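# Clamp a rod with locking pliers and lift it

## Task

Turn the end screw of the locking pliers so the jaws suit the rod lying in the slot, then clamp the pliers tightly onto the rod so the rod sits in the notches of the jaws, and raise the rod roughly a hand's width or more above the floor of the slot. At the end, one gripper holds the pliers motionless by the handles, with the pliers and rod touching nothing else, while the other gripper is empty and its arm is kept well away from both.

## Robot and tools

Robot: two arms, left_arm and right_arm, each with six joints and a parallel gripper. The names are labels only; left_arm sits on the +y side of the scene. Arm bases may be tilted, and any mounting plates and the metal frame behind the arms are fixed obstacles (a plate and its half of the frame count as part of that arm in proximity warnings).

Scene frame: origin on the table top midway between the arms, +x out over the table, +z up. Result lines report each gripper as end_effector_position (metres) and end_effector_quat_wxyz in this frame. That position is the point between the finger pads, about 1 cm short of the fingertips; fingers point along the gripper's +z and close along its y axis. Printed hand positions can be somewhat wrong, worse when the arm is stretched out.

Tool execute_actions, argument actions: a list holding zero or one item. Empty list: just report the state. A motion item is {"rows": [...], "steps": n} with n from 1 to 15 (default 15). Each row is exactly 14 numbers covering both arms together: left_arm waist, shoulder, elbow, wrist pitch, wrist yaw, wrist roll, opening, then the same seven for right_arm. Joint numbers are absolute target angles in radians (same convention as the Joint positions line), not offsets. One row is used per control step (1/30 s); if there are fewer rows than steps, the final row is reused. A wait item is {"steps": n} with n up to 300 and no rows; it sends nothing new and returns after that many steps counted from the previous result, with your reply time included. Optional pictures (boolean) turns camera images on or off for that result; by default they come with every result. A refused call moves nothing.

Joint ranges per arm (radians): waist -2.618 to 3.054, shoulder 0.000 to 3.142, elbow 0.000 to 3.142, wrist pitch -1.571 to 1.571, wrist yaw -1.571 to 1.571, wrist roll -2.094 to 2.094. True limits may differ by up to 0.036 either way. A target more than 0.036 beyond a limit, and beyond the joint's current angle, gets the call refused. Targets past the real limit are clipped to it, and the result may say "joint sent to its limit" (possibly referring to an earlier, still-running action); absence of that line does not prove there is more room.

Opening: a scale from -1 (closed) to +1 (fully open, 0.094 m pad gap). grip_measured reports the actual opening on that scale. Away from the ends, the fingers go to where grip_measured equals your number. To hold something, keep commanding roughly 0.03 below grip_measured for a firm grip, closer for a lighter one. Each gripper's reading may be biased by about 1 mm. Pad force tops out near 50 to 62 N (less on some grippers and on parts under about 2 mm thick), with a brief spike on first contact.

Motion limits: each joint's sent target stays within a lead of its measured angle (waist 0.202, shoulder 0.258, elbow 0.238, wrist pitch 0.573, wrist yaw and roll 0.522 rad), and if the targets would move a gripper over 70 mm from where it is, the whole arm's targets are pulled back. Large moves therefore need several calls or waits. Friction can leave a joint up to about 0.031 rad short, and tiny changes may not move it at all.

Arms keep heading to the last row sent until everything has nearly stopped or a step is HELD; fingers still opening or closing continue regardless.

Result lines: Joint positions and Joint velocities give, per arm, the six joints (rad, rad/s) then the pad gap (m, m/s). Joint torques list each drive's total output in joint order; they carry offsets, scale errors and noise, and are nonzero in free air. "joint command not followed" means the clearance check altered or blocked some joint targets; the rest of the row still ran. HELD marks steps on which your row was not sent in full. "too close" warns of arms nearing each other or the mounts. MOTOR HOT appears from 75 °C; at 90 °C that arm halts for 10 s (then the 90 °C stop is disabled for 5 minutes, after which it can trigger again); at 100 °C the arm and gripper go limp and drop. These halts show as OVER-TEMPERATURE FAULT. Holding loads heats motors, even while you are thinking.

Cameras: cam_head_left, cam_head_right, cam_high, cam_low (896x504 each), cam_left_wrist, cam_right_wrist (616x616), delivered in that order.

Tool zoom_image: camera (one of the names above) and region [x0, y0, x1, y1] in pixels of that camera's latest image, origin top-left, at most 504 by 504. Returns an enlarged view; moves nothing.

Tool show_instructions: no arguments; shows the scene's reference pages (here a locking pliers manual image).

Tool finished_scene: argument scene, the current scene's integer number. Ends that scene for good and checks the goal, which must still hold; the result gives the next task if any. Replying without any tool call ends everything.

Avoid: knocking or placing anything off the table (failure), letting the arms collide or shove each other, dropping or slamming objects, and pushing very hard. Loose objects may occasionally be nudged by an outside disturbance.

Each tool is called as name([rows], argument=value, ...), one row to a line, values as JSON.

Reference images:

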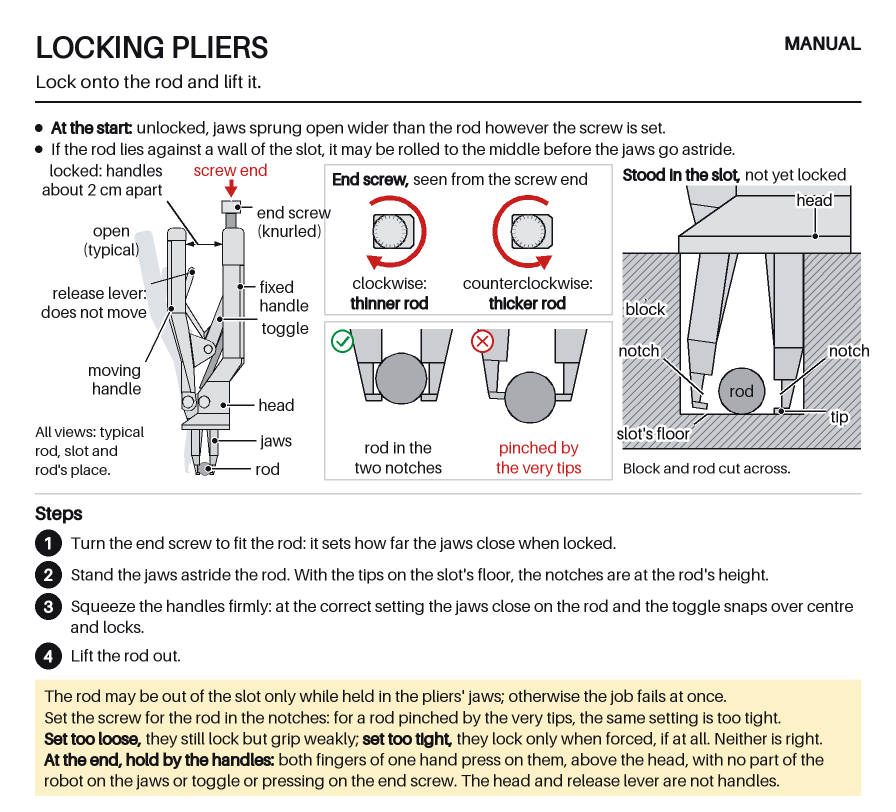

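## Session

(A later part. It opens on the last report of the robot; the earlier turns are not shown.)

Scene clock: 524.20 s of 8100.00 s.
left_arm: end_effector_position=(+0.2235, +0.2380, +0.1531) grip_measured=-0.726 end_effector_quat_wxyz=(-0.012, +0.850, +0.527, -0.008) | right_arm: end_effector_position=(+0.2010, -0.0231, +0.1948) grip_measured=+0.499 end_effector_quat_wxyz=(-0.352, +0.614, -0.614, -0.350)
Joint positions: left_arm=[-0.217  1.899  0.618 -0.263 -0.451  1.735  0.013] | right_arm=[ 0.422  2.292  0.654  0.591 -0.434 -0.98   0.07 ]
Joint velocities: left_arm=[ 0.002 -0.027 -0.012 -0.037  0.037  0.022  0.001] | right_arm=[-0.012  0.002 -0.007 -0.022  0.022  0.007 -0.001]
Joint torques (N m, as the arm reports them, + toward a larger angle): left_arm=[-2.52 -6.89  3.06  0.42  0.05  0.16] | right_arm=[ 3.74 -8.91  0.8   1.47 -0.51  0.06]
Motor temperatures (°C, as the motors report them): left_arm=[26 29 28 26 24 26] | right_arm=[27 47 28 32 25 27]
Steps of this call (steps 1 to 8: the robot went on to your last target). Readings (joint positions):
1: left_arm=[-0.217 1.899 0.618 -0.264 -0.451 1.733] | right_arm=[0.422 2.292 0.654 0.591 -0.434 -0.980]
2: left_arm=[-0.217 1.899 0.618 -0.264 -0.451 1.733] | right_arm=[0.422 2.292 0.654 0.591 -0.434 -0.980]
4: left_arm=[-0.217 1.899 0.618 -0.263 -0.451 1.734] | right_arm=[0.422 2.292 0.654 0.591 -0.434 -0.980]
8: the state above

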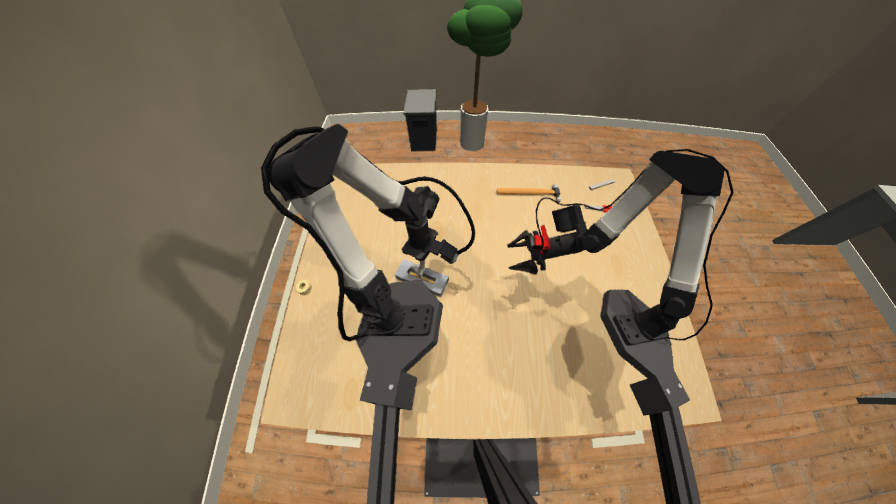

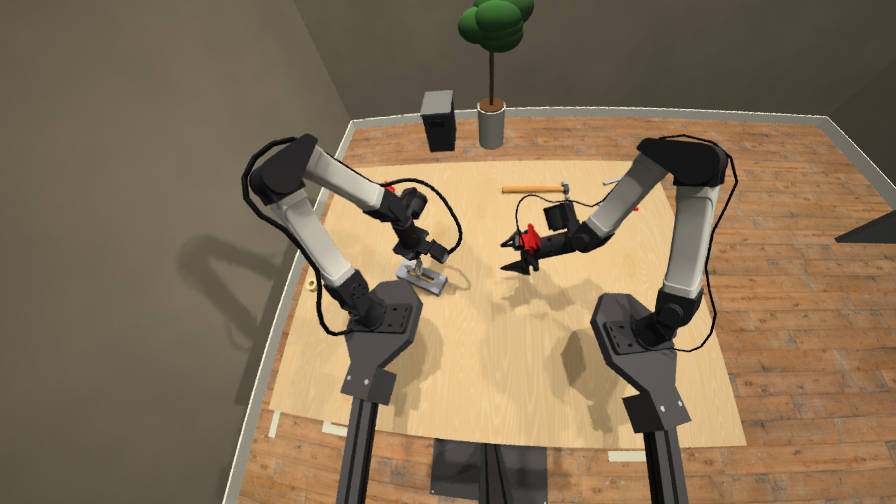

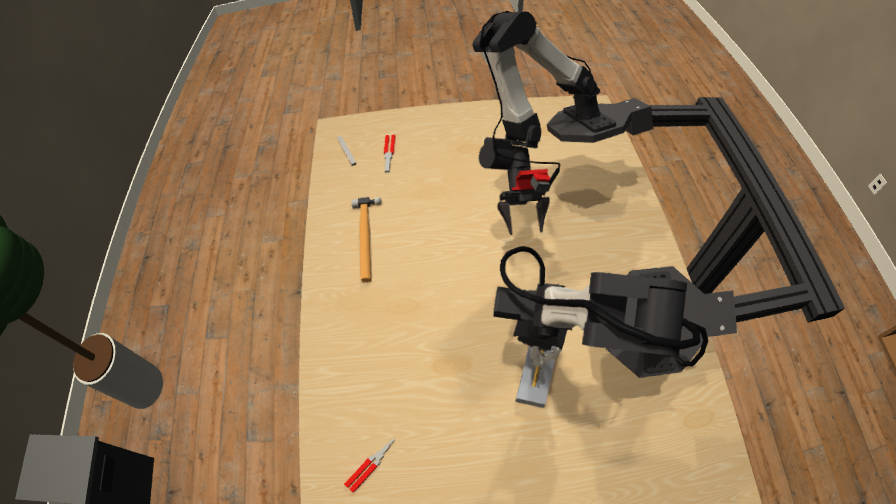

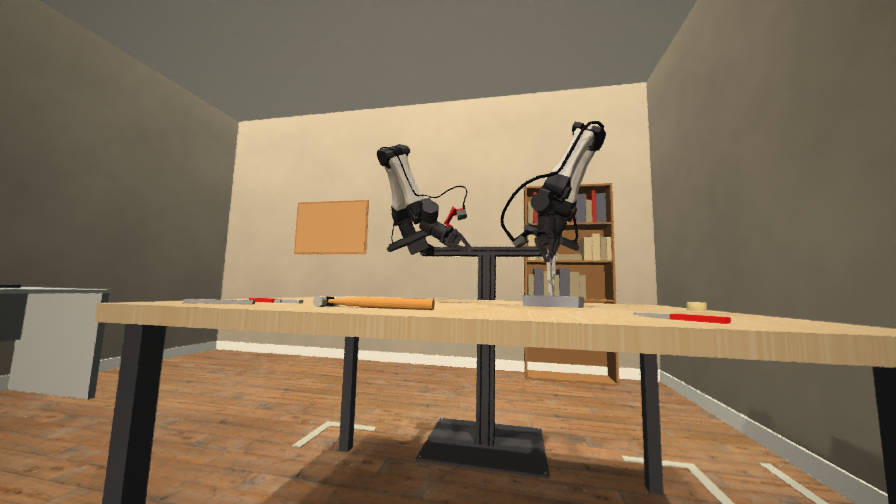

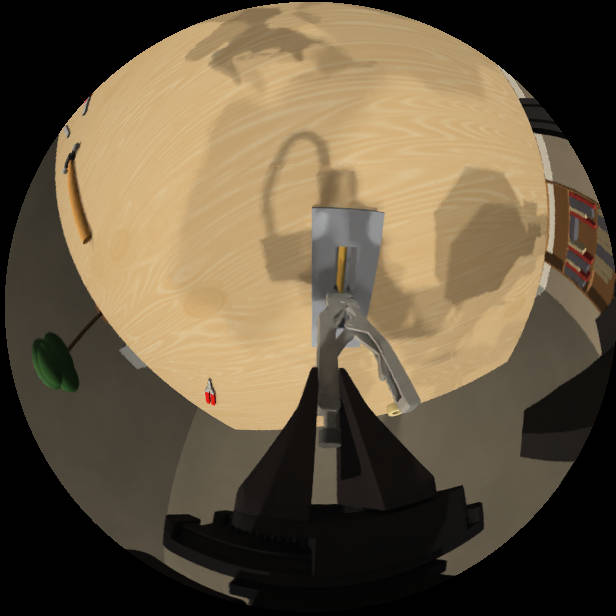

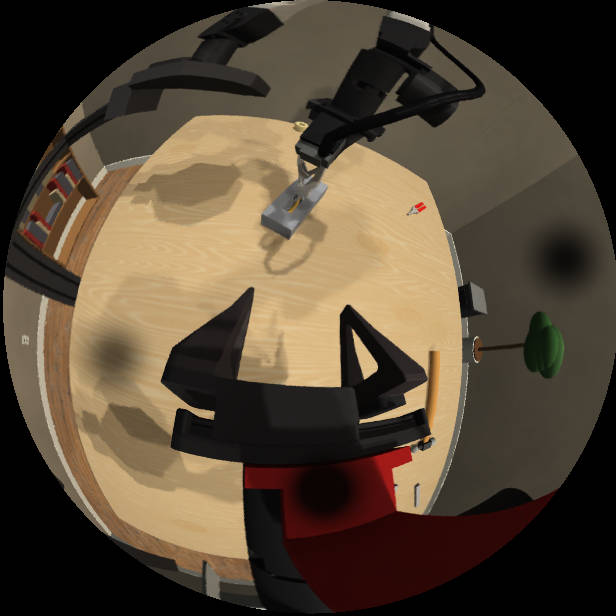

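execute_actions([
  {"rows":[[-0.204,1.913,0.603,-0.235,-0.455,1.745,-0.76,0.425,2.283,0.63,0.6,-0.44,-0.98,0.5],[-0.202,1.916,0.599,-0.227,-0.455,1.747,-0.76,0.425,2.283,0.63,0.6,-0.44,-0.98,0.5],[-0.20,1.92,0.596,-0.219,-0.455,1.75,-0.76,0.425,2.283,0.63,0.6,-0.44,-0.98,0.5],[-0.198,1.924,0.593,-0.211,-0.455,1.752,-0.76,0.425,2.283,0.63,0.6,-0.44,-0.98,0.5],[-0.196,1.928,0.591,-0.203,-0.455,1.755,-0.76,0.425,2.283,0.63,0.6,-0.44,-0.98,0.5],[-0.194,1.932,0.589,-0.195,-0.455,1.757,-0.76,0.425,2.283,0.63,0.6,-0.44,-0.98,0.5],[-0.192,1.936,0.587,-0.188,-0.455,1.76,-0.76,0.425,2.283,0.63,0.6,-0.44,-0.98,0.5],[-0.19,1.94,0.585,-0.181,-0.455,1.762,-0.76,0.425,2.283,0.63,0.6,-0.44,-0.98,0.5],[-0.188,1.944,0.583,-0.174,-0.455,1.764,-0.76,0.425,2.283,0.63,0.6,-0.44,-0.98,0.5],[-0.187,1.948,0.581,-0.167,-0.455,1.766,-0.76,0.425,2.283,0.63,0.6,-0.44,-0.98,0.5],[-0.186,1.952,0.58,-0.162,-0.455,1.766,-0.76,0.425,2.283,0.63,0.6,-0.44,-0.98,0.5]],"steps":15},
], pictures=false)

execute_actions([
  {"steps":8},
])

zoom_image(camera="cam_left_wrist", region=[290, 220, 390, 320])

zoom_image(camera="cam_right_wrist", region=[260, 150, 350, 240])

Scene clock: 534.30 s of 8100.00 s.
left_arm: end_effector_position=(+0.2219, +0.2380, +0.1416) grip_measured=-0.726 end_effector_quat_wxyz=(-0.009, +0.849, +0.528, -0.006) | right_arm: end_effector_position=(+0.2010, -0.0231, +0.1948) grip_measured=+0.499 end_effector_quat_wxyz=(-0.352, +0.614, -0.614, -0.350)
Joint positions: left_arm=[-0.198  1.939  0.598 -0.187 -0.451  1.757  0.013] | right_arm=[ 0.422  2.292  0.654  0.591 -0.434 -0.98   0.07 ]
Joint velocities: left_arm=[-0.012 -0.012 -0.012  0.081  0.037  0.066  0.001] | right_arm=[-0.017  0.007  0.007 -0.007 -0.007 -0.007  0.   ]
Joint torques (N m, as the arm reports them, + toward a larger angle): left_arm=[-2.51 -6.83  1.34  0.5   0.05  0.15] | right_arm=[ 3.88 -8.93  0.63  1.48 -0.5   0.07]
Motor temperatures (°C, as the motors report them): left_arm=[26 29 28 26 24 26] | right_arm=[27 48 28 32 25 27]
Steps of this call (steps 1 to 15: the robot went on to your last target; steps 16 to 288: nothing new was sent; steps 289 to 303: all 15 steps of this action). Readings (joint positions):
289: left_arm=[-0.217 1.899 0.618 -0.263 -0.451 1.736] | right_arm=[0.422 2.292 0.654 0.591 -0.434 -0.980]
290: left_arm=[-0.217 1.899 0.618 -0.262 -0.451 1.737] | right_arm=[0.422 2.292 0.654 0.591 -0.434 -0.980]
292: left_arm=[-0.213 1.903 0.617 -0.256 -0.451 1.739] | right_arm=[0.422 2.292 0.654 0.591 -0.434 -0.980]
296: left_arm=[-0.205 1.920 0.607 -0.223 -0.451 1.747] | right_arm=[0.422 2.292 0.654 0.591 -0.434 -0.980]
303: the state above

Scene clock: 534.57 s of 8100.00 s.
left_arm: end_effector_position=(+0.2221, +0.2380, +0.1416) grip_measured=-0.726 end_effector_quat_wxyz=(-0.009, +0.850, +0.527, -0.005) | right_arm: end_effector_position=(+0.2010, -0.0231, +0.1948) grip_measured=+0.499 end_effector_quat_wxyz=(-0.352, +0.614, -0.614, -0.350)
Joint positions: left_arm=[-0.198  1.939  0.598 -0.186 -0.451  1.759  0.013] | right_arm=[ 0.422  2.292  0.654  0.591 -0.434 -0.98   0.07 ]
Joint velocities: left_arm=[ 0.017  0.007  0.017 -0.125 -0.125  0.007 -0.001] | right_arm=[-0.012 -0.002  0.007  0.066 -0.022 -0.022 -0.001]
Joint torques (N m, as the arm reports them, + toward a larger angle): left_arm=[-2.53 -6.81  1.36  0.53  0.05  0.13] | right_arm=[ 3.74 -8.8   0.84  1.46 -0.5   0.06]
Motor temperatures (°C, as the motors report them): left_arm=[26 29 28 26 24 26] | right_arm=[27 48 28 32 25 27]
Steps of this call (steps 1 to 8: the robot went on to your last target). Readings (joint positions):
1: left_arm=[-0.198 1.939 0.598 -0.186 -0.451 1.757] | right_arm=[0.422 2.292 0.654 0.591 -0.434 -0.980]
2: left_arm=[-0.198 1.939 0.598 -0.186 -0.451 1.758] | right_arm=[0.422 2.292 0.654 0.591 -0.434 -0.980]
4: left_arm=[-0.198 1.939 0.598 -0.186 -0.451 1.758] | right_arm=[0.422 2.292 0.654 0.591 -0.434 -0.980]
8: the state above

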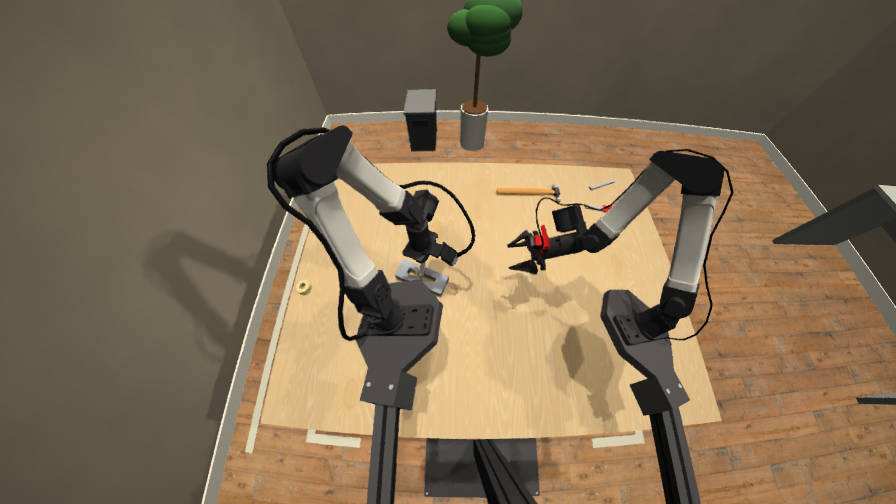

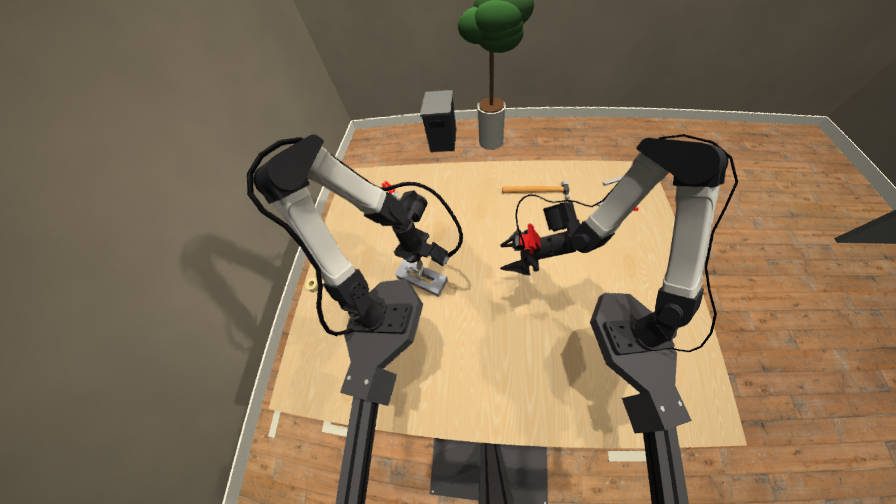

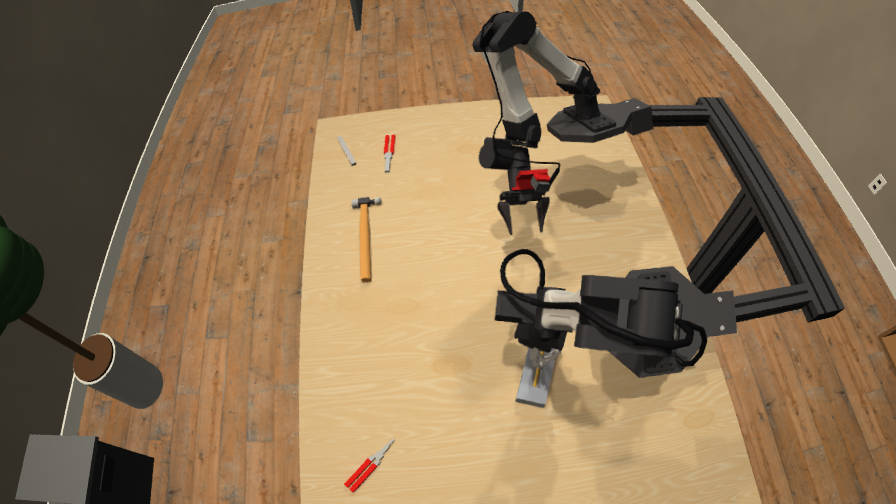

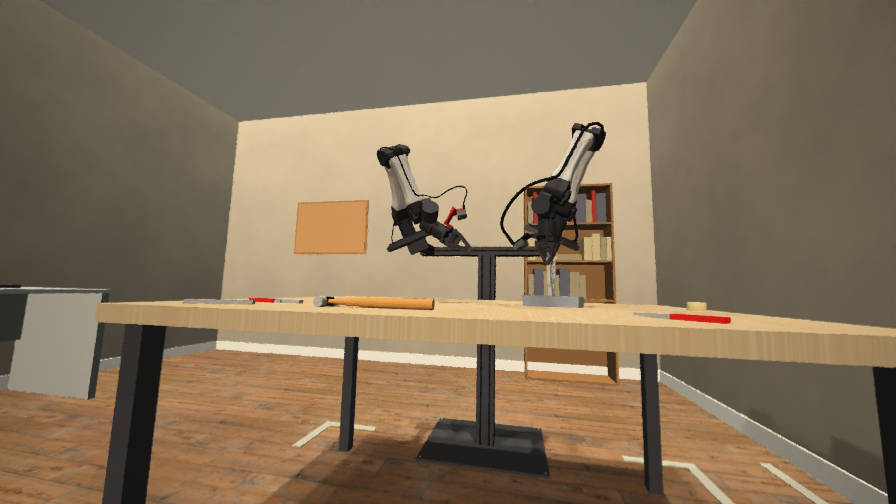

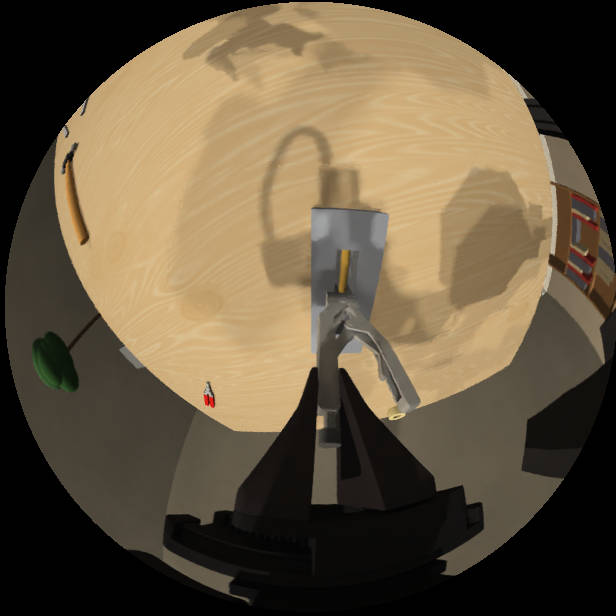

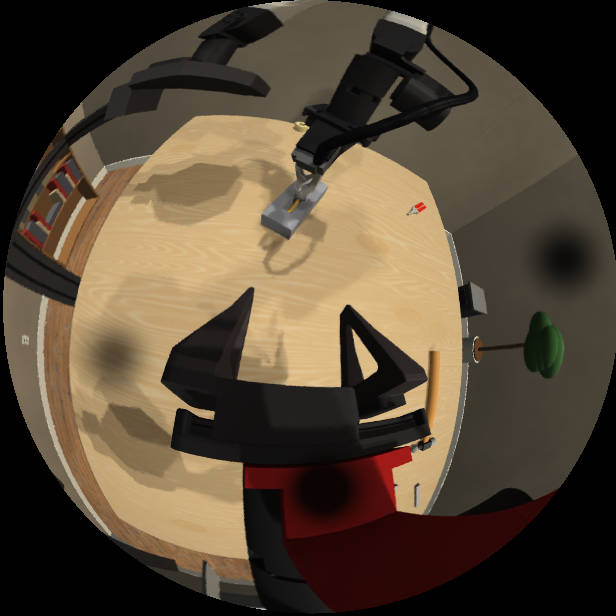

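Region (290, 220, 390, 320) of cam_left_wrist's 616x616 image, scaled by 5.040, with more detail than that image has.

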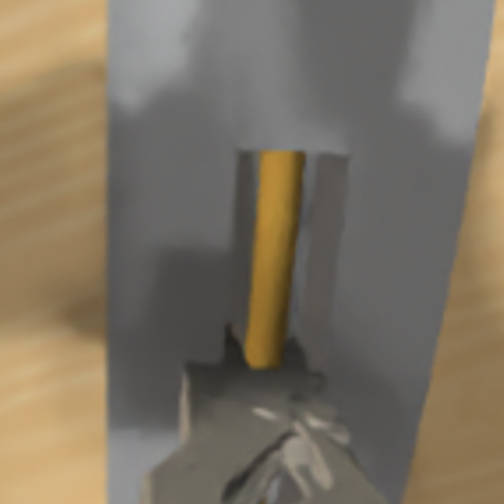

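Region (260, 150, 350, 240) of cam_right_wrist's 616x616 image, scaled by 5.600, with more detail than that image has.

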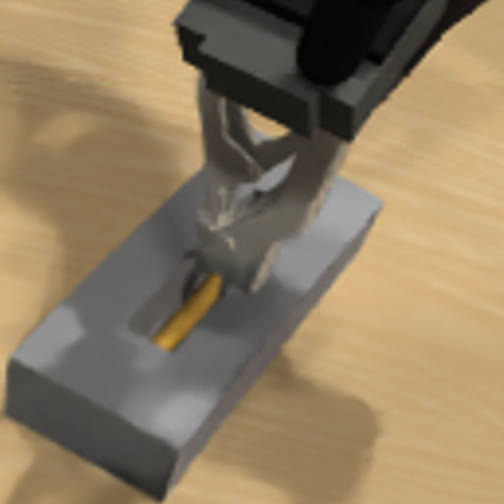

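execute_actions([
  {"rows":[[-0.195,1.94,0.595,-0.186,-0.455,1.762,-0.72,0.425,2.283,0.63,0.6,-0.44,-0.98,0.5],[-0.195,1.94,0.595,-0.186,-0.455,1.762,-0.70,0.425,2.283,0.63,0.6,-0.44,-0.98,0.5],[-0.195,1.94,0.595,-0.186,-0.455,1.762,-0.68,0.425,2.283,0.63,0.6,-0.44,-0.98,0.5],[-0.195,1.94,0.595,-0.186,-0.455,1.762,-0.65,0.425,2.283,0.63,0.6,-0.44,-0.98,0.5],[-0.195,1.94,0.595,-0.186,-0.455,1.762,-0.6,0.425,2.283,0.63,0.6,-0.44,-0.98,0.5],[-0.195,1.94,0.595,-0.186,-0.455,1.762,-0.5,0.425,2.283,0.63,0.6,-0.44,-0.98,0.5]],"steps":15},
], pictures=false)

execute_actions([
  {"steps":15},
])

zoom_image(camera="cam_left_wrist", region=[250, 240, 450, 470])

Scene clock: 542.97 s of 8100.00 s.
left_arm: end_effector_position=(+0.2220, +0.2380, +0.1416) grip_measured=-0.502 end_effector_quat_wxyz=(-0.009, +0.850, +0.527, -0.006) | right_arm: end_effector_position=(+0.2010, -0.0231, +0.1948) grip_measured=+0.499 end_effector_quat_wxyz=(-0.352, +0.614, -0.614, -0.350)
Joint positions: left_arm=[-0.198  1.939  0.598 -0.186 -0.451  1.759  0.023] | right_arm=[ 0.422  2.292  0.654  0.591 -0.434 -0.98   0.07 ]
Joint velocities: left_arm=[-0.017 -0.007 -0.002  0.007 -0.022  0.066 -0.   ] | right_arm=[-0.002  0.007 -0.007  0.007 -0.007  0.037 -0.001]
Joint torques (N m, as the arm reports them, + toward a larger angle): left_arm=[-3.2  -7.99  2.63  0.27  0.05  0.13] | right_arm=[ 3.92 -8.88  0.75  1.5  -0.49  0.09]
Motor temperatures (°C, as the motors report them): left_arm=[26 29 28 26 24 26] | right_arm=[27 48 28 32 25 27]
Steps of this call (steps 1 to 15: the robot went on to your last target; steps 16 to 237: nothing new was sent; steps 238 to 252: all 15 steps of this action). Readings (joint positions):
238: left_arm=[-0.198 1.939 0.598 -0.186 -0.451 1.759] | right_arm=[0.422 2.292 0.654 0.591 -0.434 -0.980]
239: left_arm=[-0.198 1.939 0.598 -0.186 -0.451 1.759] | right_arm=[0.422 2.292 0.654 0.591 -0.434 -0.980]
241: left_arm=[-0.198 1.939 0.598 -0.186 -0.451 1.759] | right_arm=[0.422 2.292 0.654 0.591 -0.434 -0.980]
245: left_arm=[-0.198 1.939 0.598 -0.186 -0.451 1.759] | right_arm=[0.422 2.292 0.654 0.591 -0.434 -0.980]
252: the state above

Scene clock: 543.47 s of 8100.00 s.
left_arm: end_effector_position=(+0.2220, +0.2380, +0.1416) grip_measured=-0.502 end_effector_quat_wxyz=(-0.009, +0.850, +0.527, -0.006) | right_arm: end_effector_position=(+0.2010, -0.0231, +0.1948) grip_measured=+0.499 end_effector_quat_wxyz=(-0.352, +0.614, -0.614, -0.350)
Joint positions: left_arm=[-0.198  1.939  0.598 -0.186 -0.451  1.759  0.023] | right_arm=[ 0.422  2.292  0.654  0.591 -0.434 -0.98   0.07 ]
Joint velocities: left_arm=[-0.002 -0.002  0.007  0.066  0.007 -0.066 -0.   ] | right_arm=[-0.007 -0.017 -0.002 -0.037 -0.022  0.007 -0.002]
Joint torques (N m, as the arm reports them, + toward a larger angle): left_arm=[-3.18 -8.01  2.69  0.27  0.05  0.14] | right_arm=[ 3.9  -9.17  0.92  1.44 -0.5   0.1 ]
Motor temperatures (°C, as the motors report them): left_arm=[26 29 28 26 24 26] | right_arm=[27 48 28 32 25 27]
Steps of this call (steps 1 to 15: the robot went on to your last target). Readings (joint positions):
1: left_arm=[-0.198 1.939 0.598 -0.186 -0.451 1.759] | right_arm=[0.422 2.292 0.654 0.591 -0.434 -0.980]
2: left_arm=[-0.198 1.939 0.598 -0.186 -0.451 1.759] | right_arm=[0.422 2.292 0.654 0.591 -0.434 -0.980]
4: left_arm=[-0.198 1.939 0.598 -0.186 -0.451 1.759] | right_arm=[0.422 2.292 0.654 0.591 -0.434 -0.980]
8: left_arm=[-0.198 1.939 0.598 -0.186 -0.451 1.759] | right_arm=[0.422 2.292 0.654 0.591 -0.434 -0.980]
15: the state above
All arms were judged still, so your last target was given up. Only a new action makes them travel on or press farther. Fingers that are still opening or closing keep moving.

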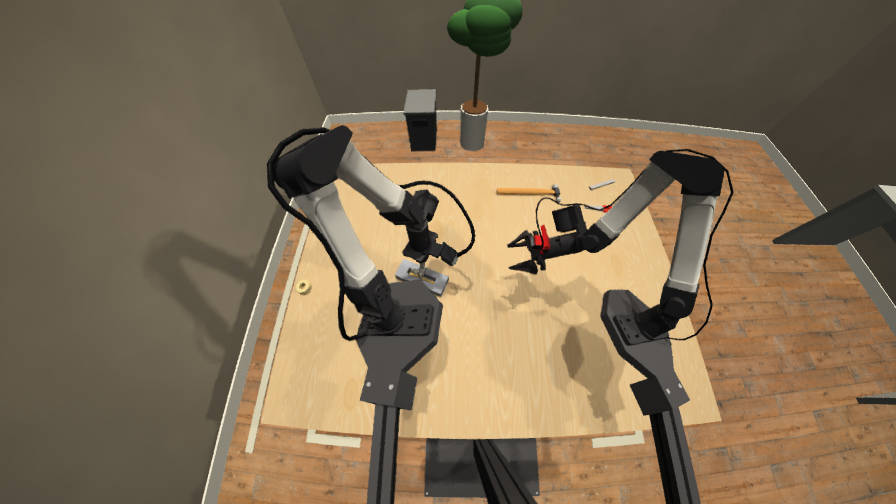

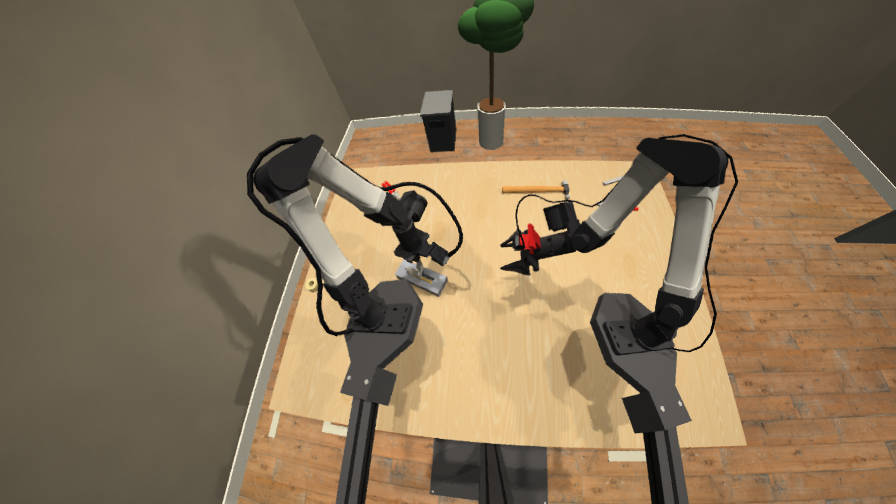

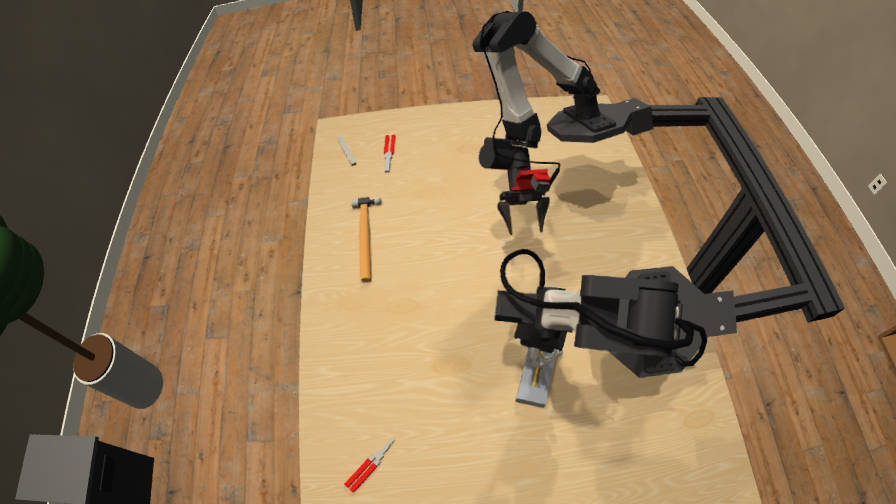

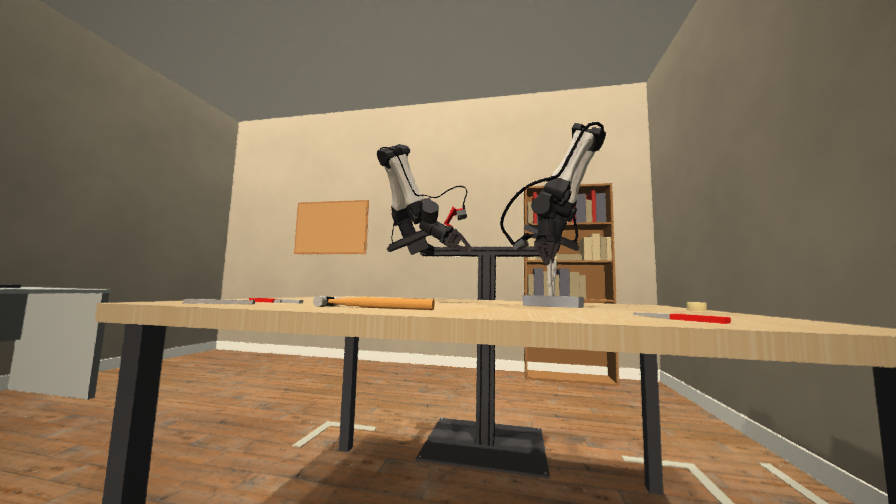

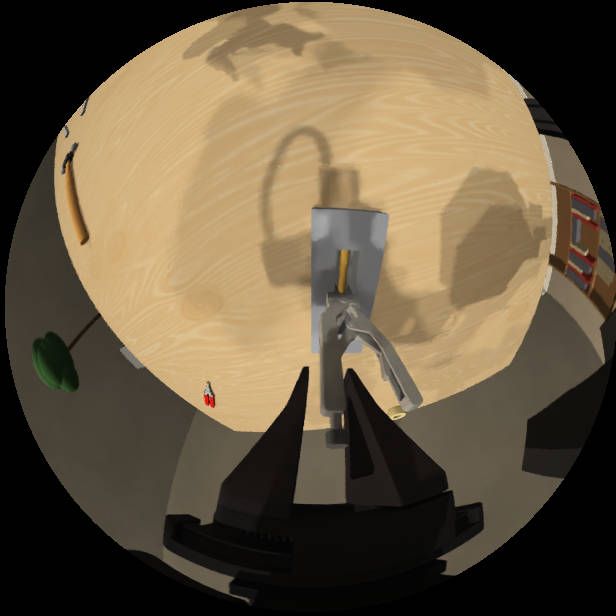

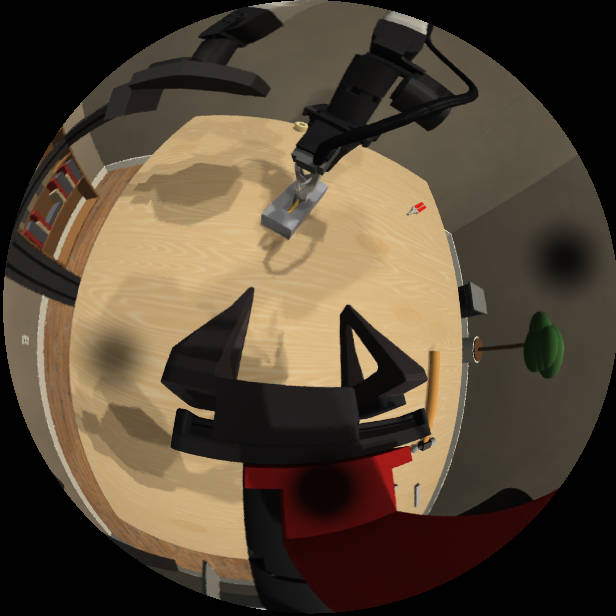

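Region (250, 240, 450, 470) of cam_left_wrist's 616x616 image, scaled by 2.191, with more detail than that image has; it fills the left 438 columns of this view, and the rest is white.

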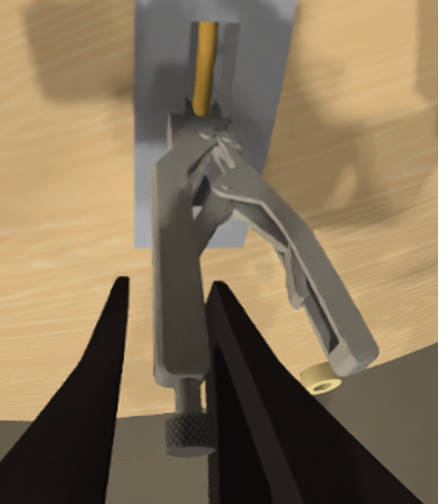

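execute_actions([
  {"rows":[[-0.195,1.94,0.595,-0.186,-0.455,1.762,-0.45,0.425,2.283,0.63,0.6,-0.44,-0.98,0.5],[-0.195,1.94,0.595,-0.186,-0.455,1.762,-0.4,0.425,2.283,0.63,0.6,-0.44,-0.98,0.5],[-0.195,1.94,0.595,-0.186,-0.455,1.762,-0.35,0.425,2.283,0.63,0.6,-0.44,-0.98,0.5],[-0.195,1.94,0.595,-0.186,-0.455,1.762,-0.3,0.425,2.283,0.63,0.6,-0.44,-0.98,0.5]],"steps":15},
])

zoom_image(camera="cam_left_wrist", region=[250, 240, 450, 470])

Scene clock: 551.10 s of 8100.00 s.
left_arm: end_effector_position=(+0.2220, +0.2380, +0.1416) grip_measured=-0.302 end_effector_quat_wxyz=(-0.009, +0.850, +0.527, -0.006) | right_arm: end_effector_position=(+0.2010, -0.0231, +0.1948) grip_measured=+0.499 end_effector_quat_wxyz=(-0.352, +0.614, -0.614, -0.350)
Joint positions: left_arm=[-0.198  1.939  0.598 -0.186 -0.451  1.759  0.033] | right_arm=[ 0.422  2.292  0.654  0.591 -0.434 -0.98   0.07 ]
Joint velocities: left_arm=[ 0.017 -0.012  0.002  0.037 -0.081 -0.051 -0.001] | right_arm=[ 0.007 -0.002  0.007 -0.007 -0.022 -0.051 -0.   ]
Joint torques (N m, as the arm reports them, + toward a larger angle): left_arm=[-3.19 -8.    2.67  0.28  0.05  0.13] | right_arm=[ 3.65 -8.89  0.76  1.45 -0.5   0.07]
Motor temperatures (°C, as the motors report them): left_arm=[26 29 28 26 24 26] | right_arm=[27 48 28 32 25 27]
Steps of this call (steps 1 to 214: nothing new was sent; steps 215 to 229: all 15 steps of this action). Readings (joint positions):
215: left_arm=[-0.198 1.939 0.598 -0.186 -0.451 1.759] | right_arm=[0.422 2.292 0.654 0.591 -0.434 -0.980]
216: left_arm=[-0.198 1.939 0.598 -0.186 -0.451 1.759] | right_arm=[0.422 2.292 0.654 0.591 -0.434 -0.980]
218: left_arm=[-0.198 1.939 0.598 -0.186 -0.451 1.759] | right_arm=[0.422 2.292 0.654 0.591 -0.434 -0.980]
222: left_arm=[-0.198 1.939 0.598 -0.186 -0.451 1.759] | right_arm=[0.422 2.292 0.654 0.591 -0.434 -0.980]
229: the state above

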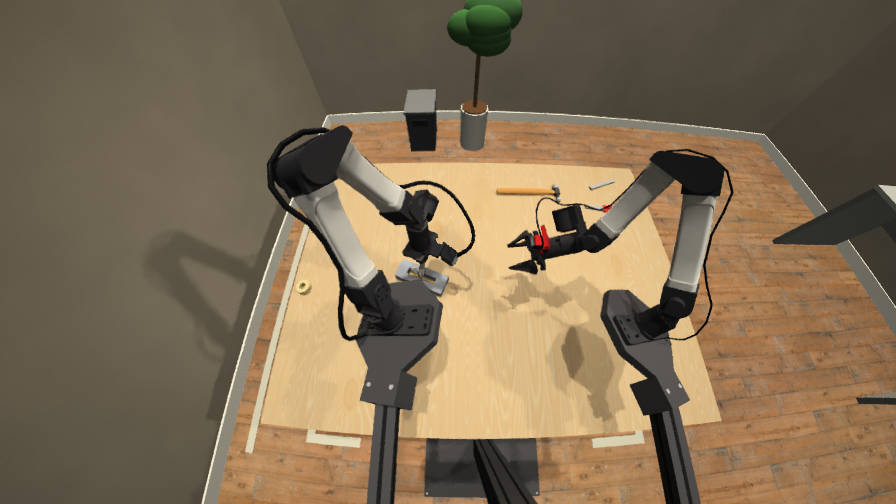

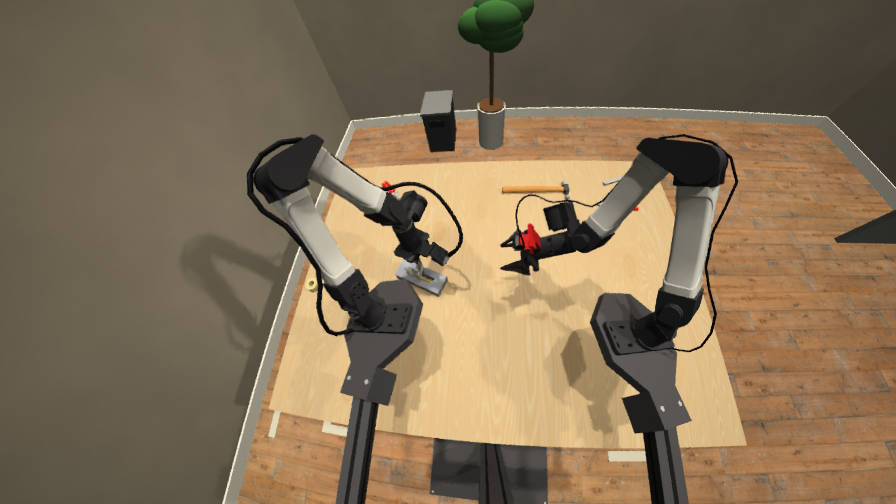

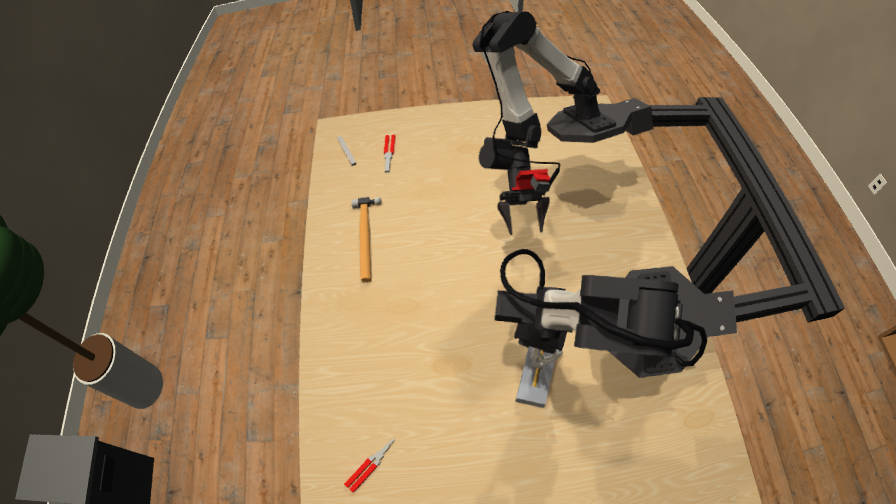

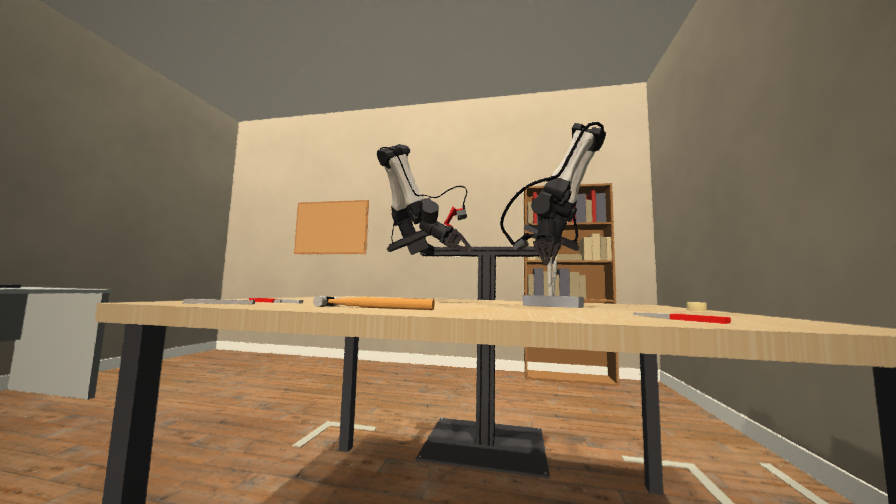

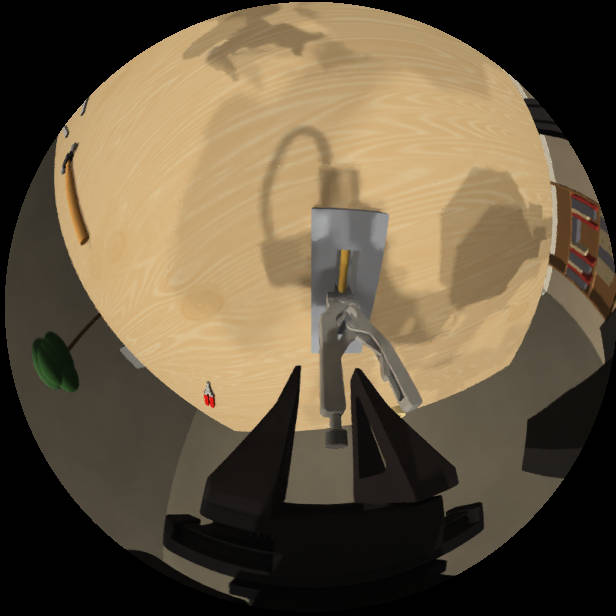

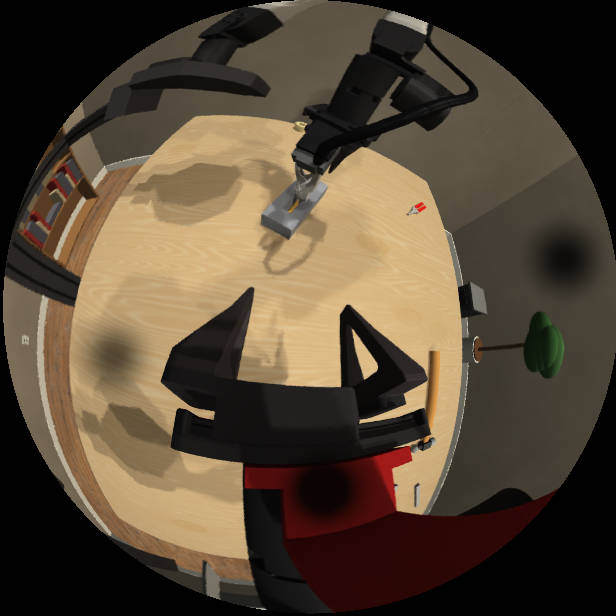

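Region (250, 240, 450, 470) of cam_left_wrist's 616x616 image, scaled by 2.191, with more detail than that image has; it fills the left 438 columns of this view, and the rest is white.

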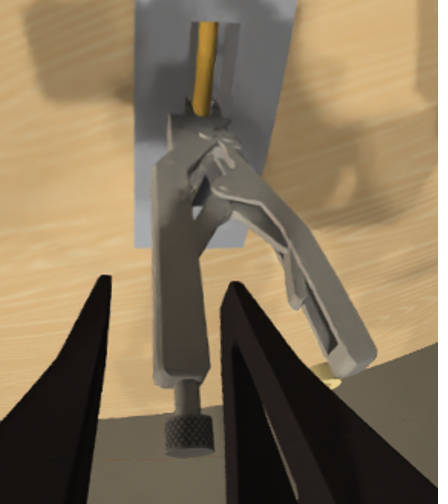

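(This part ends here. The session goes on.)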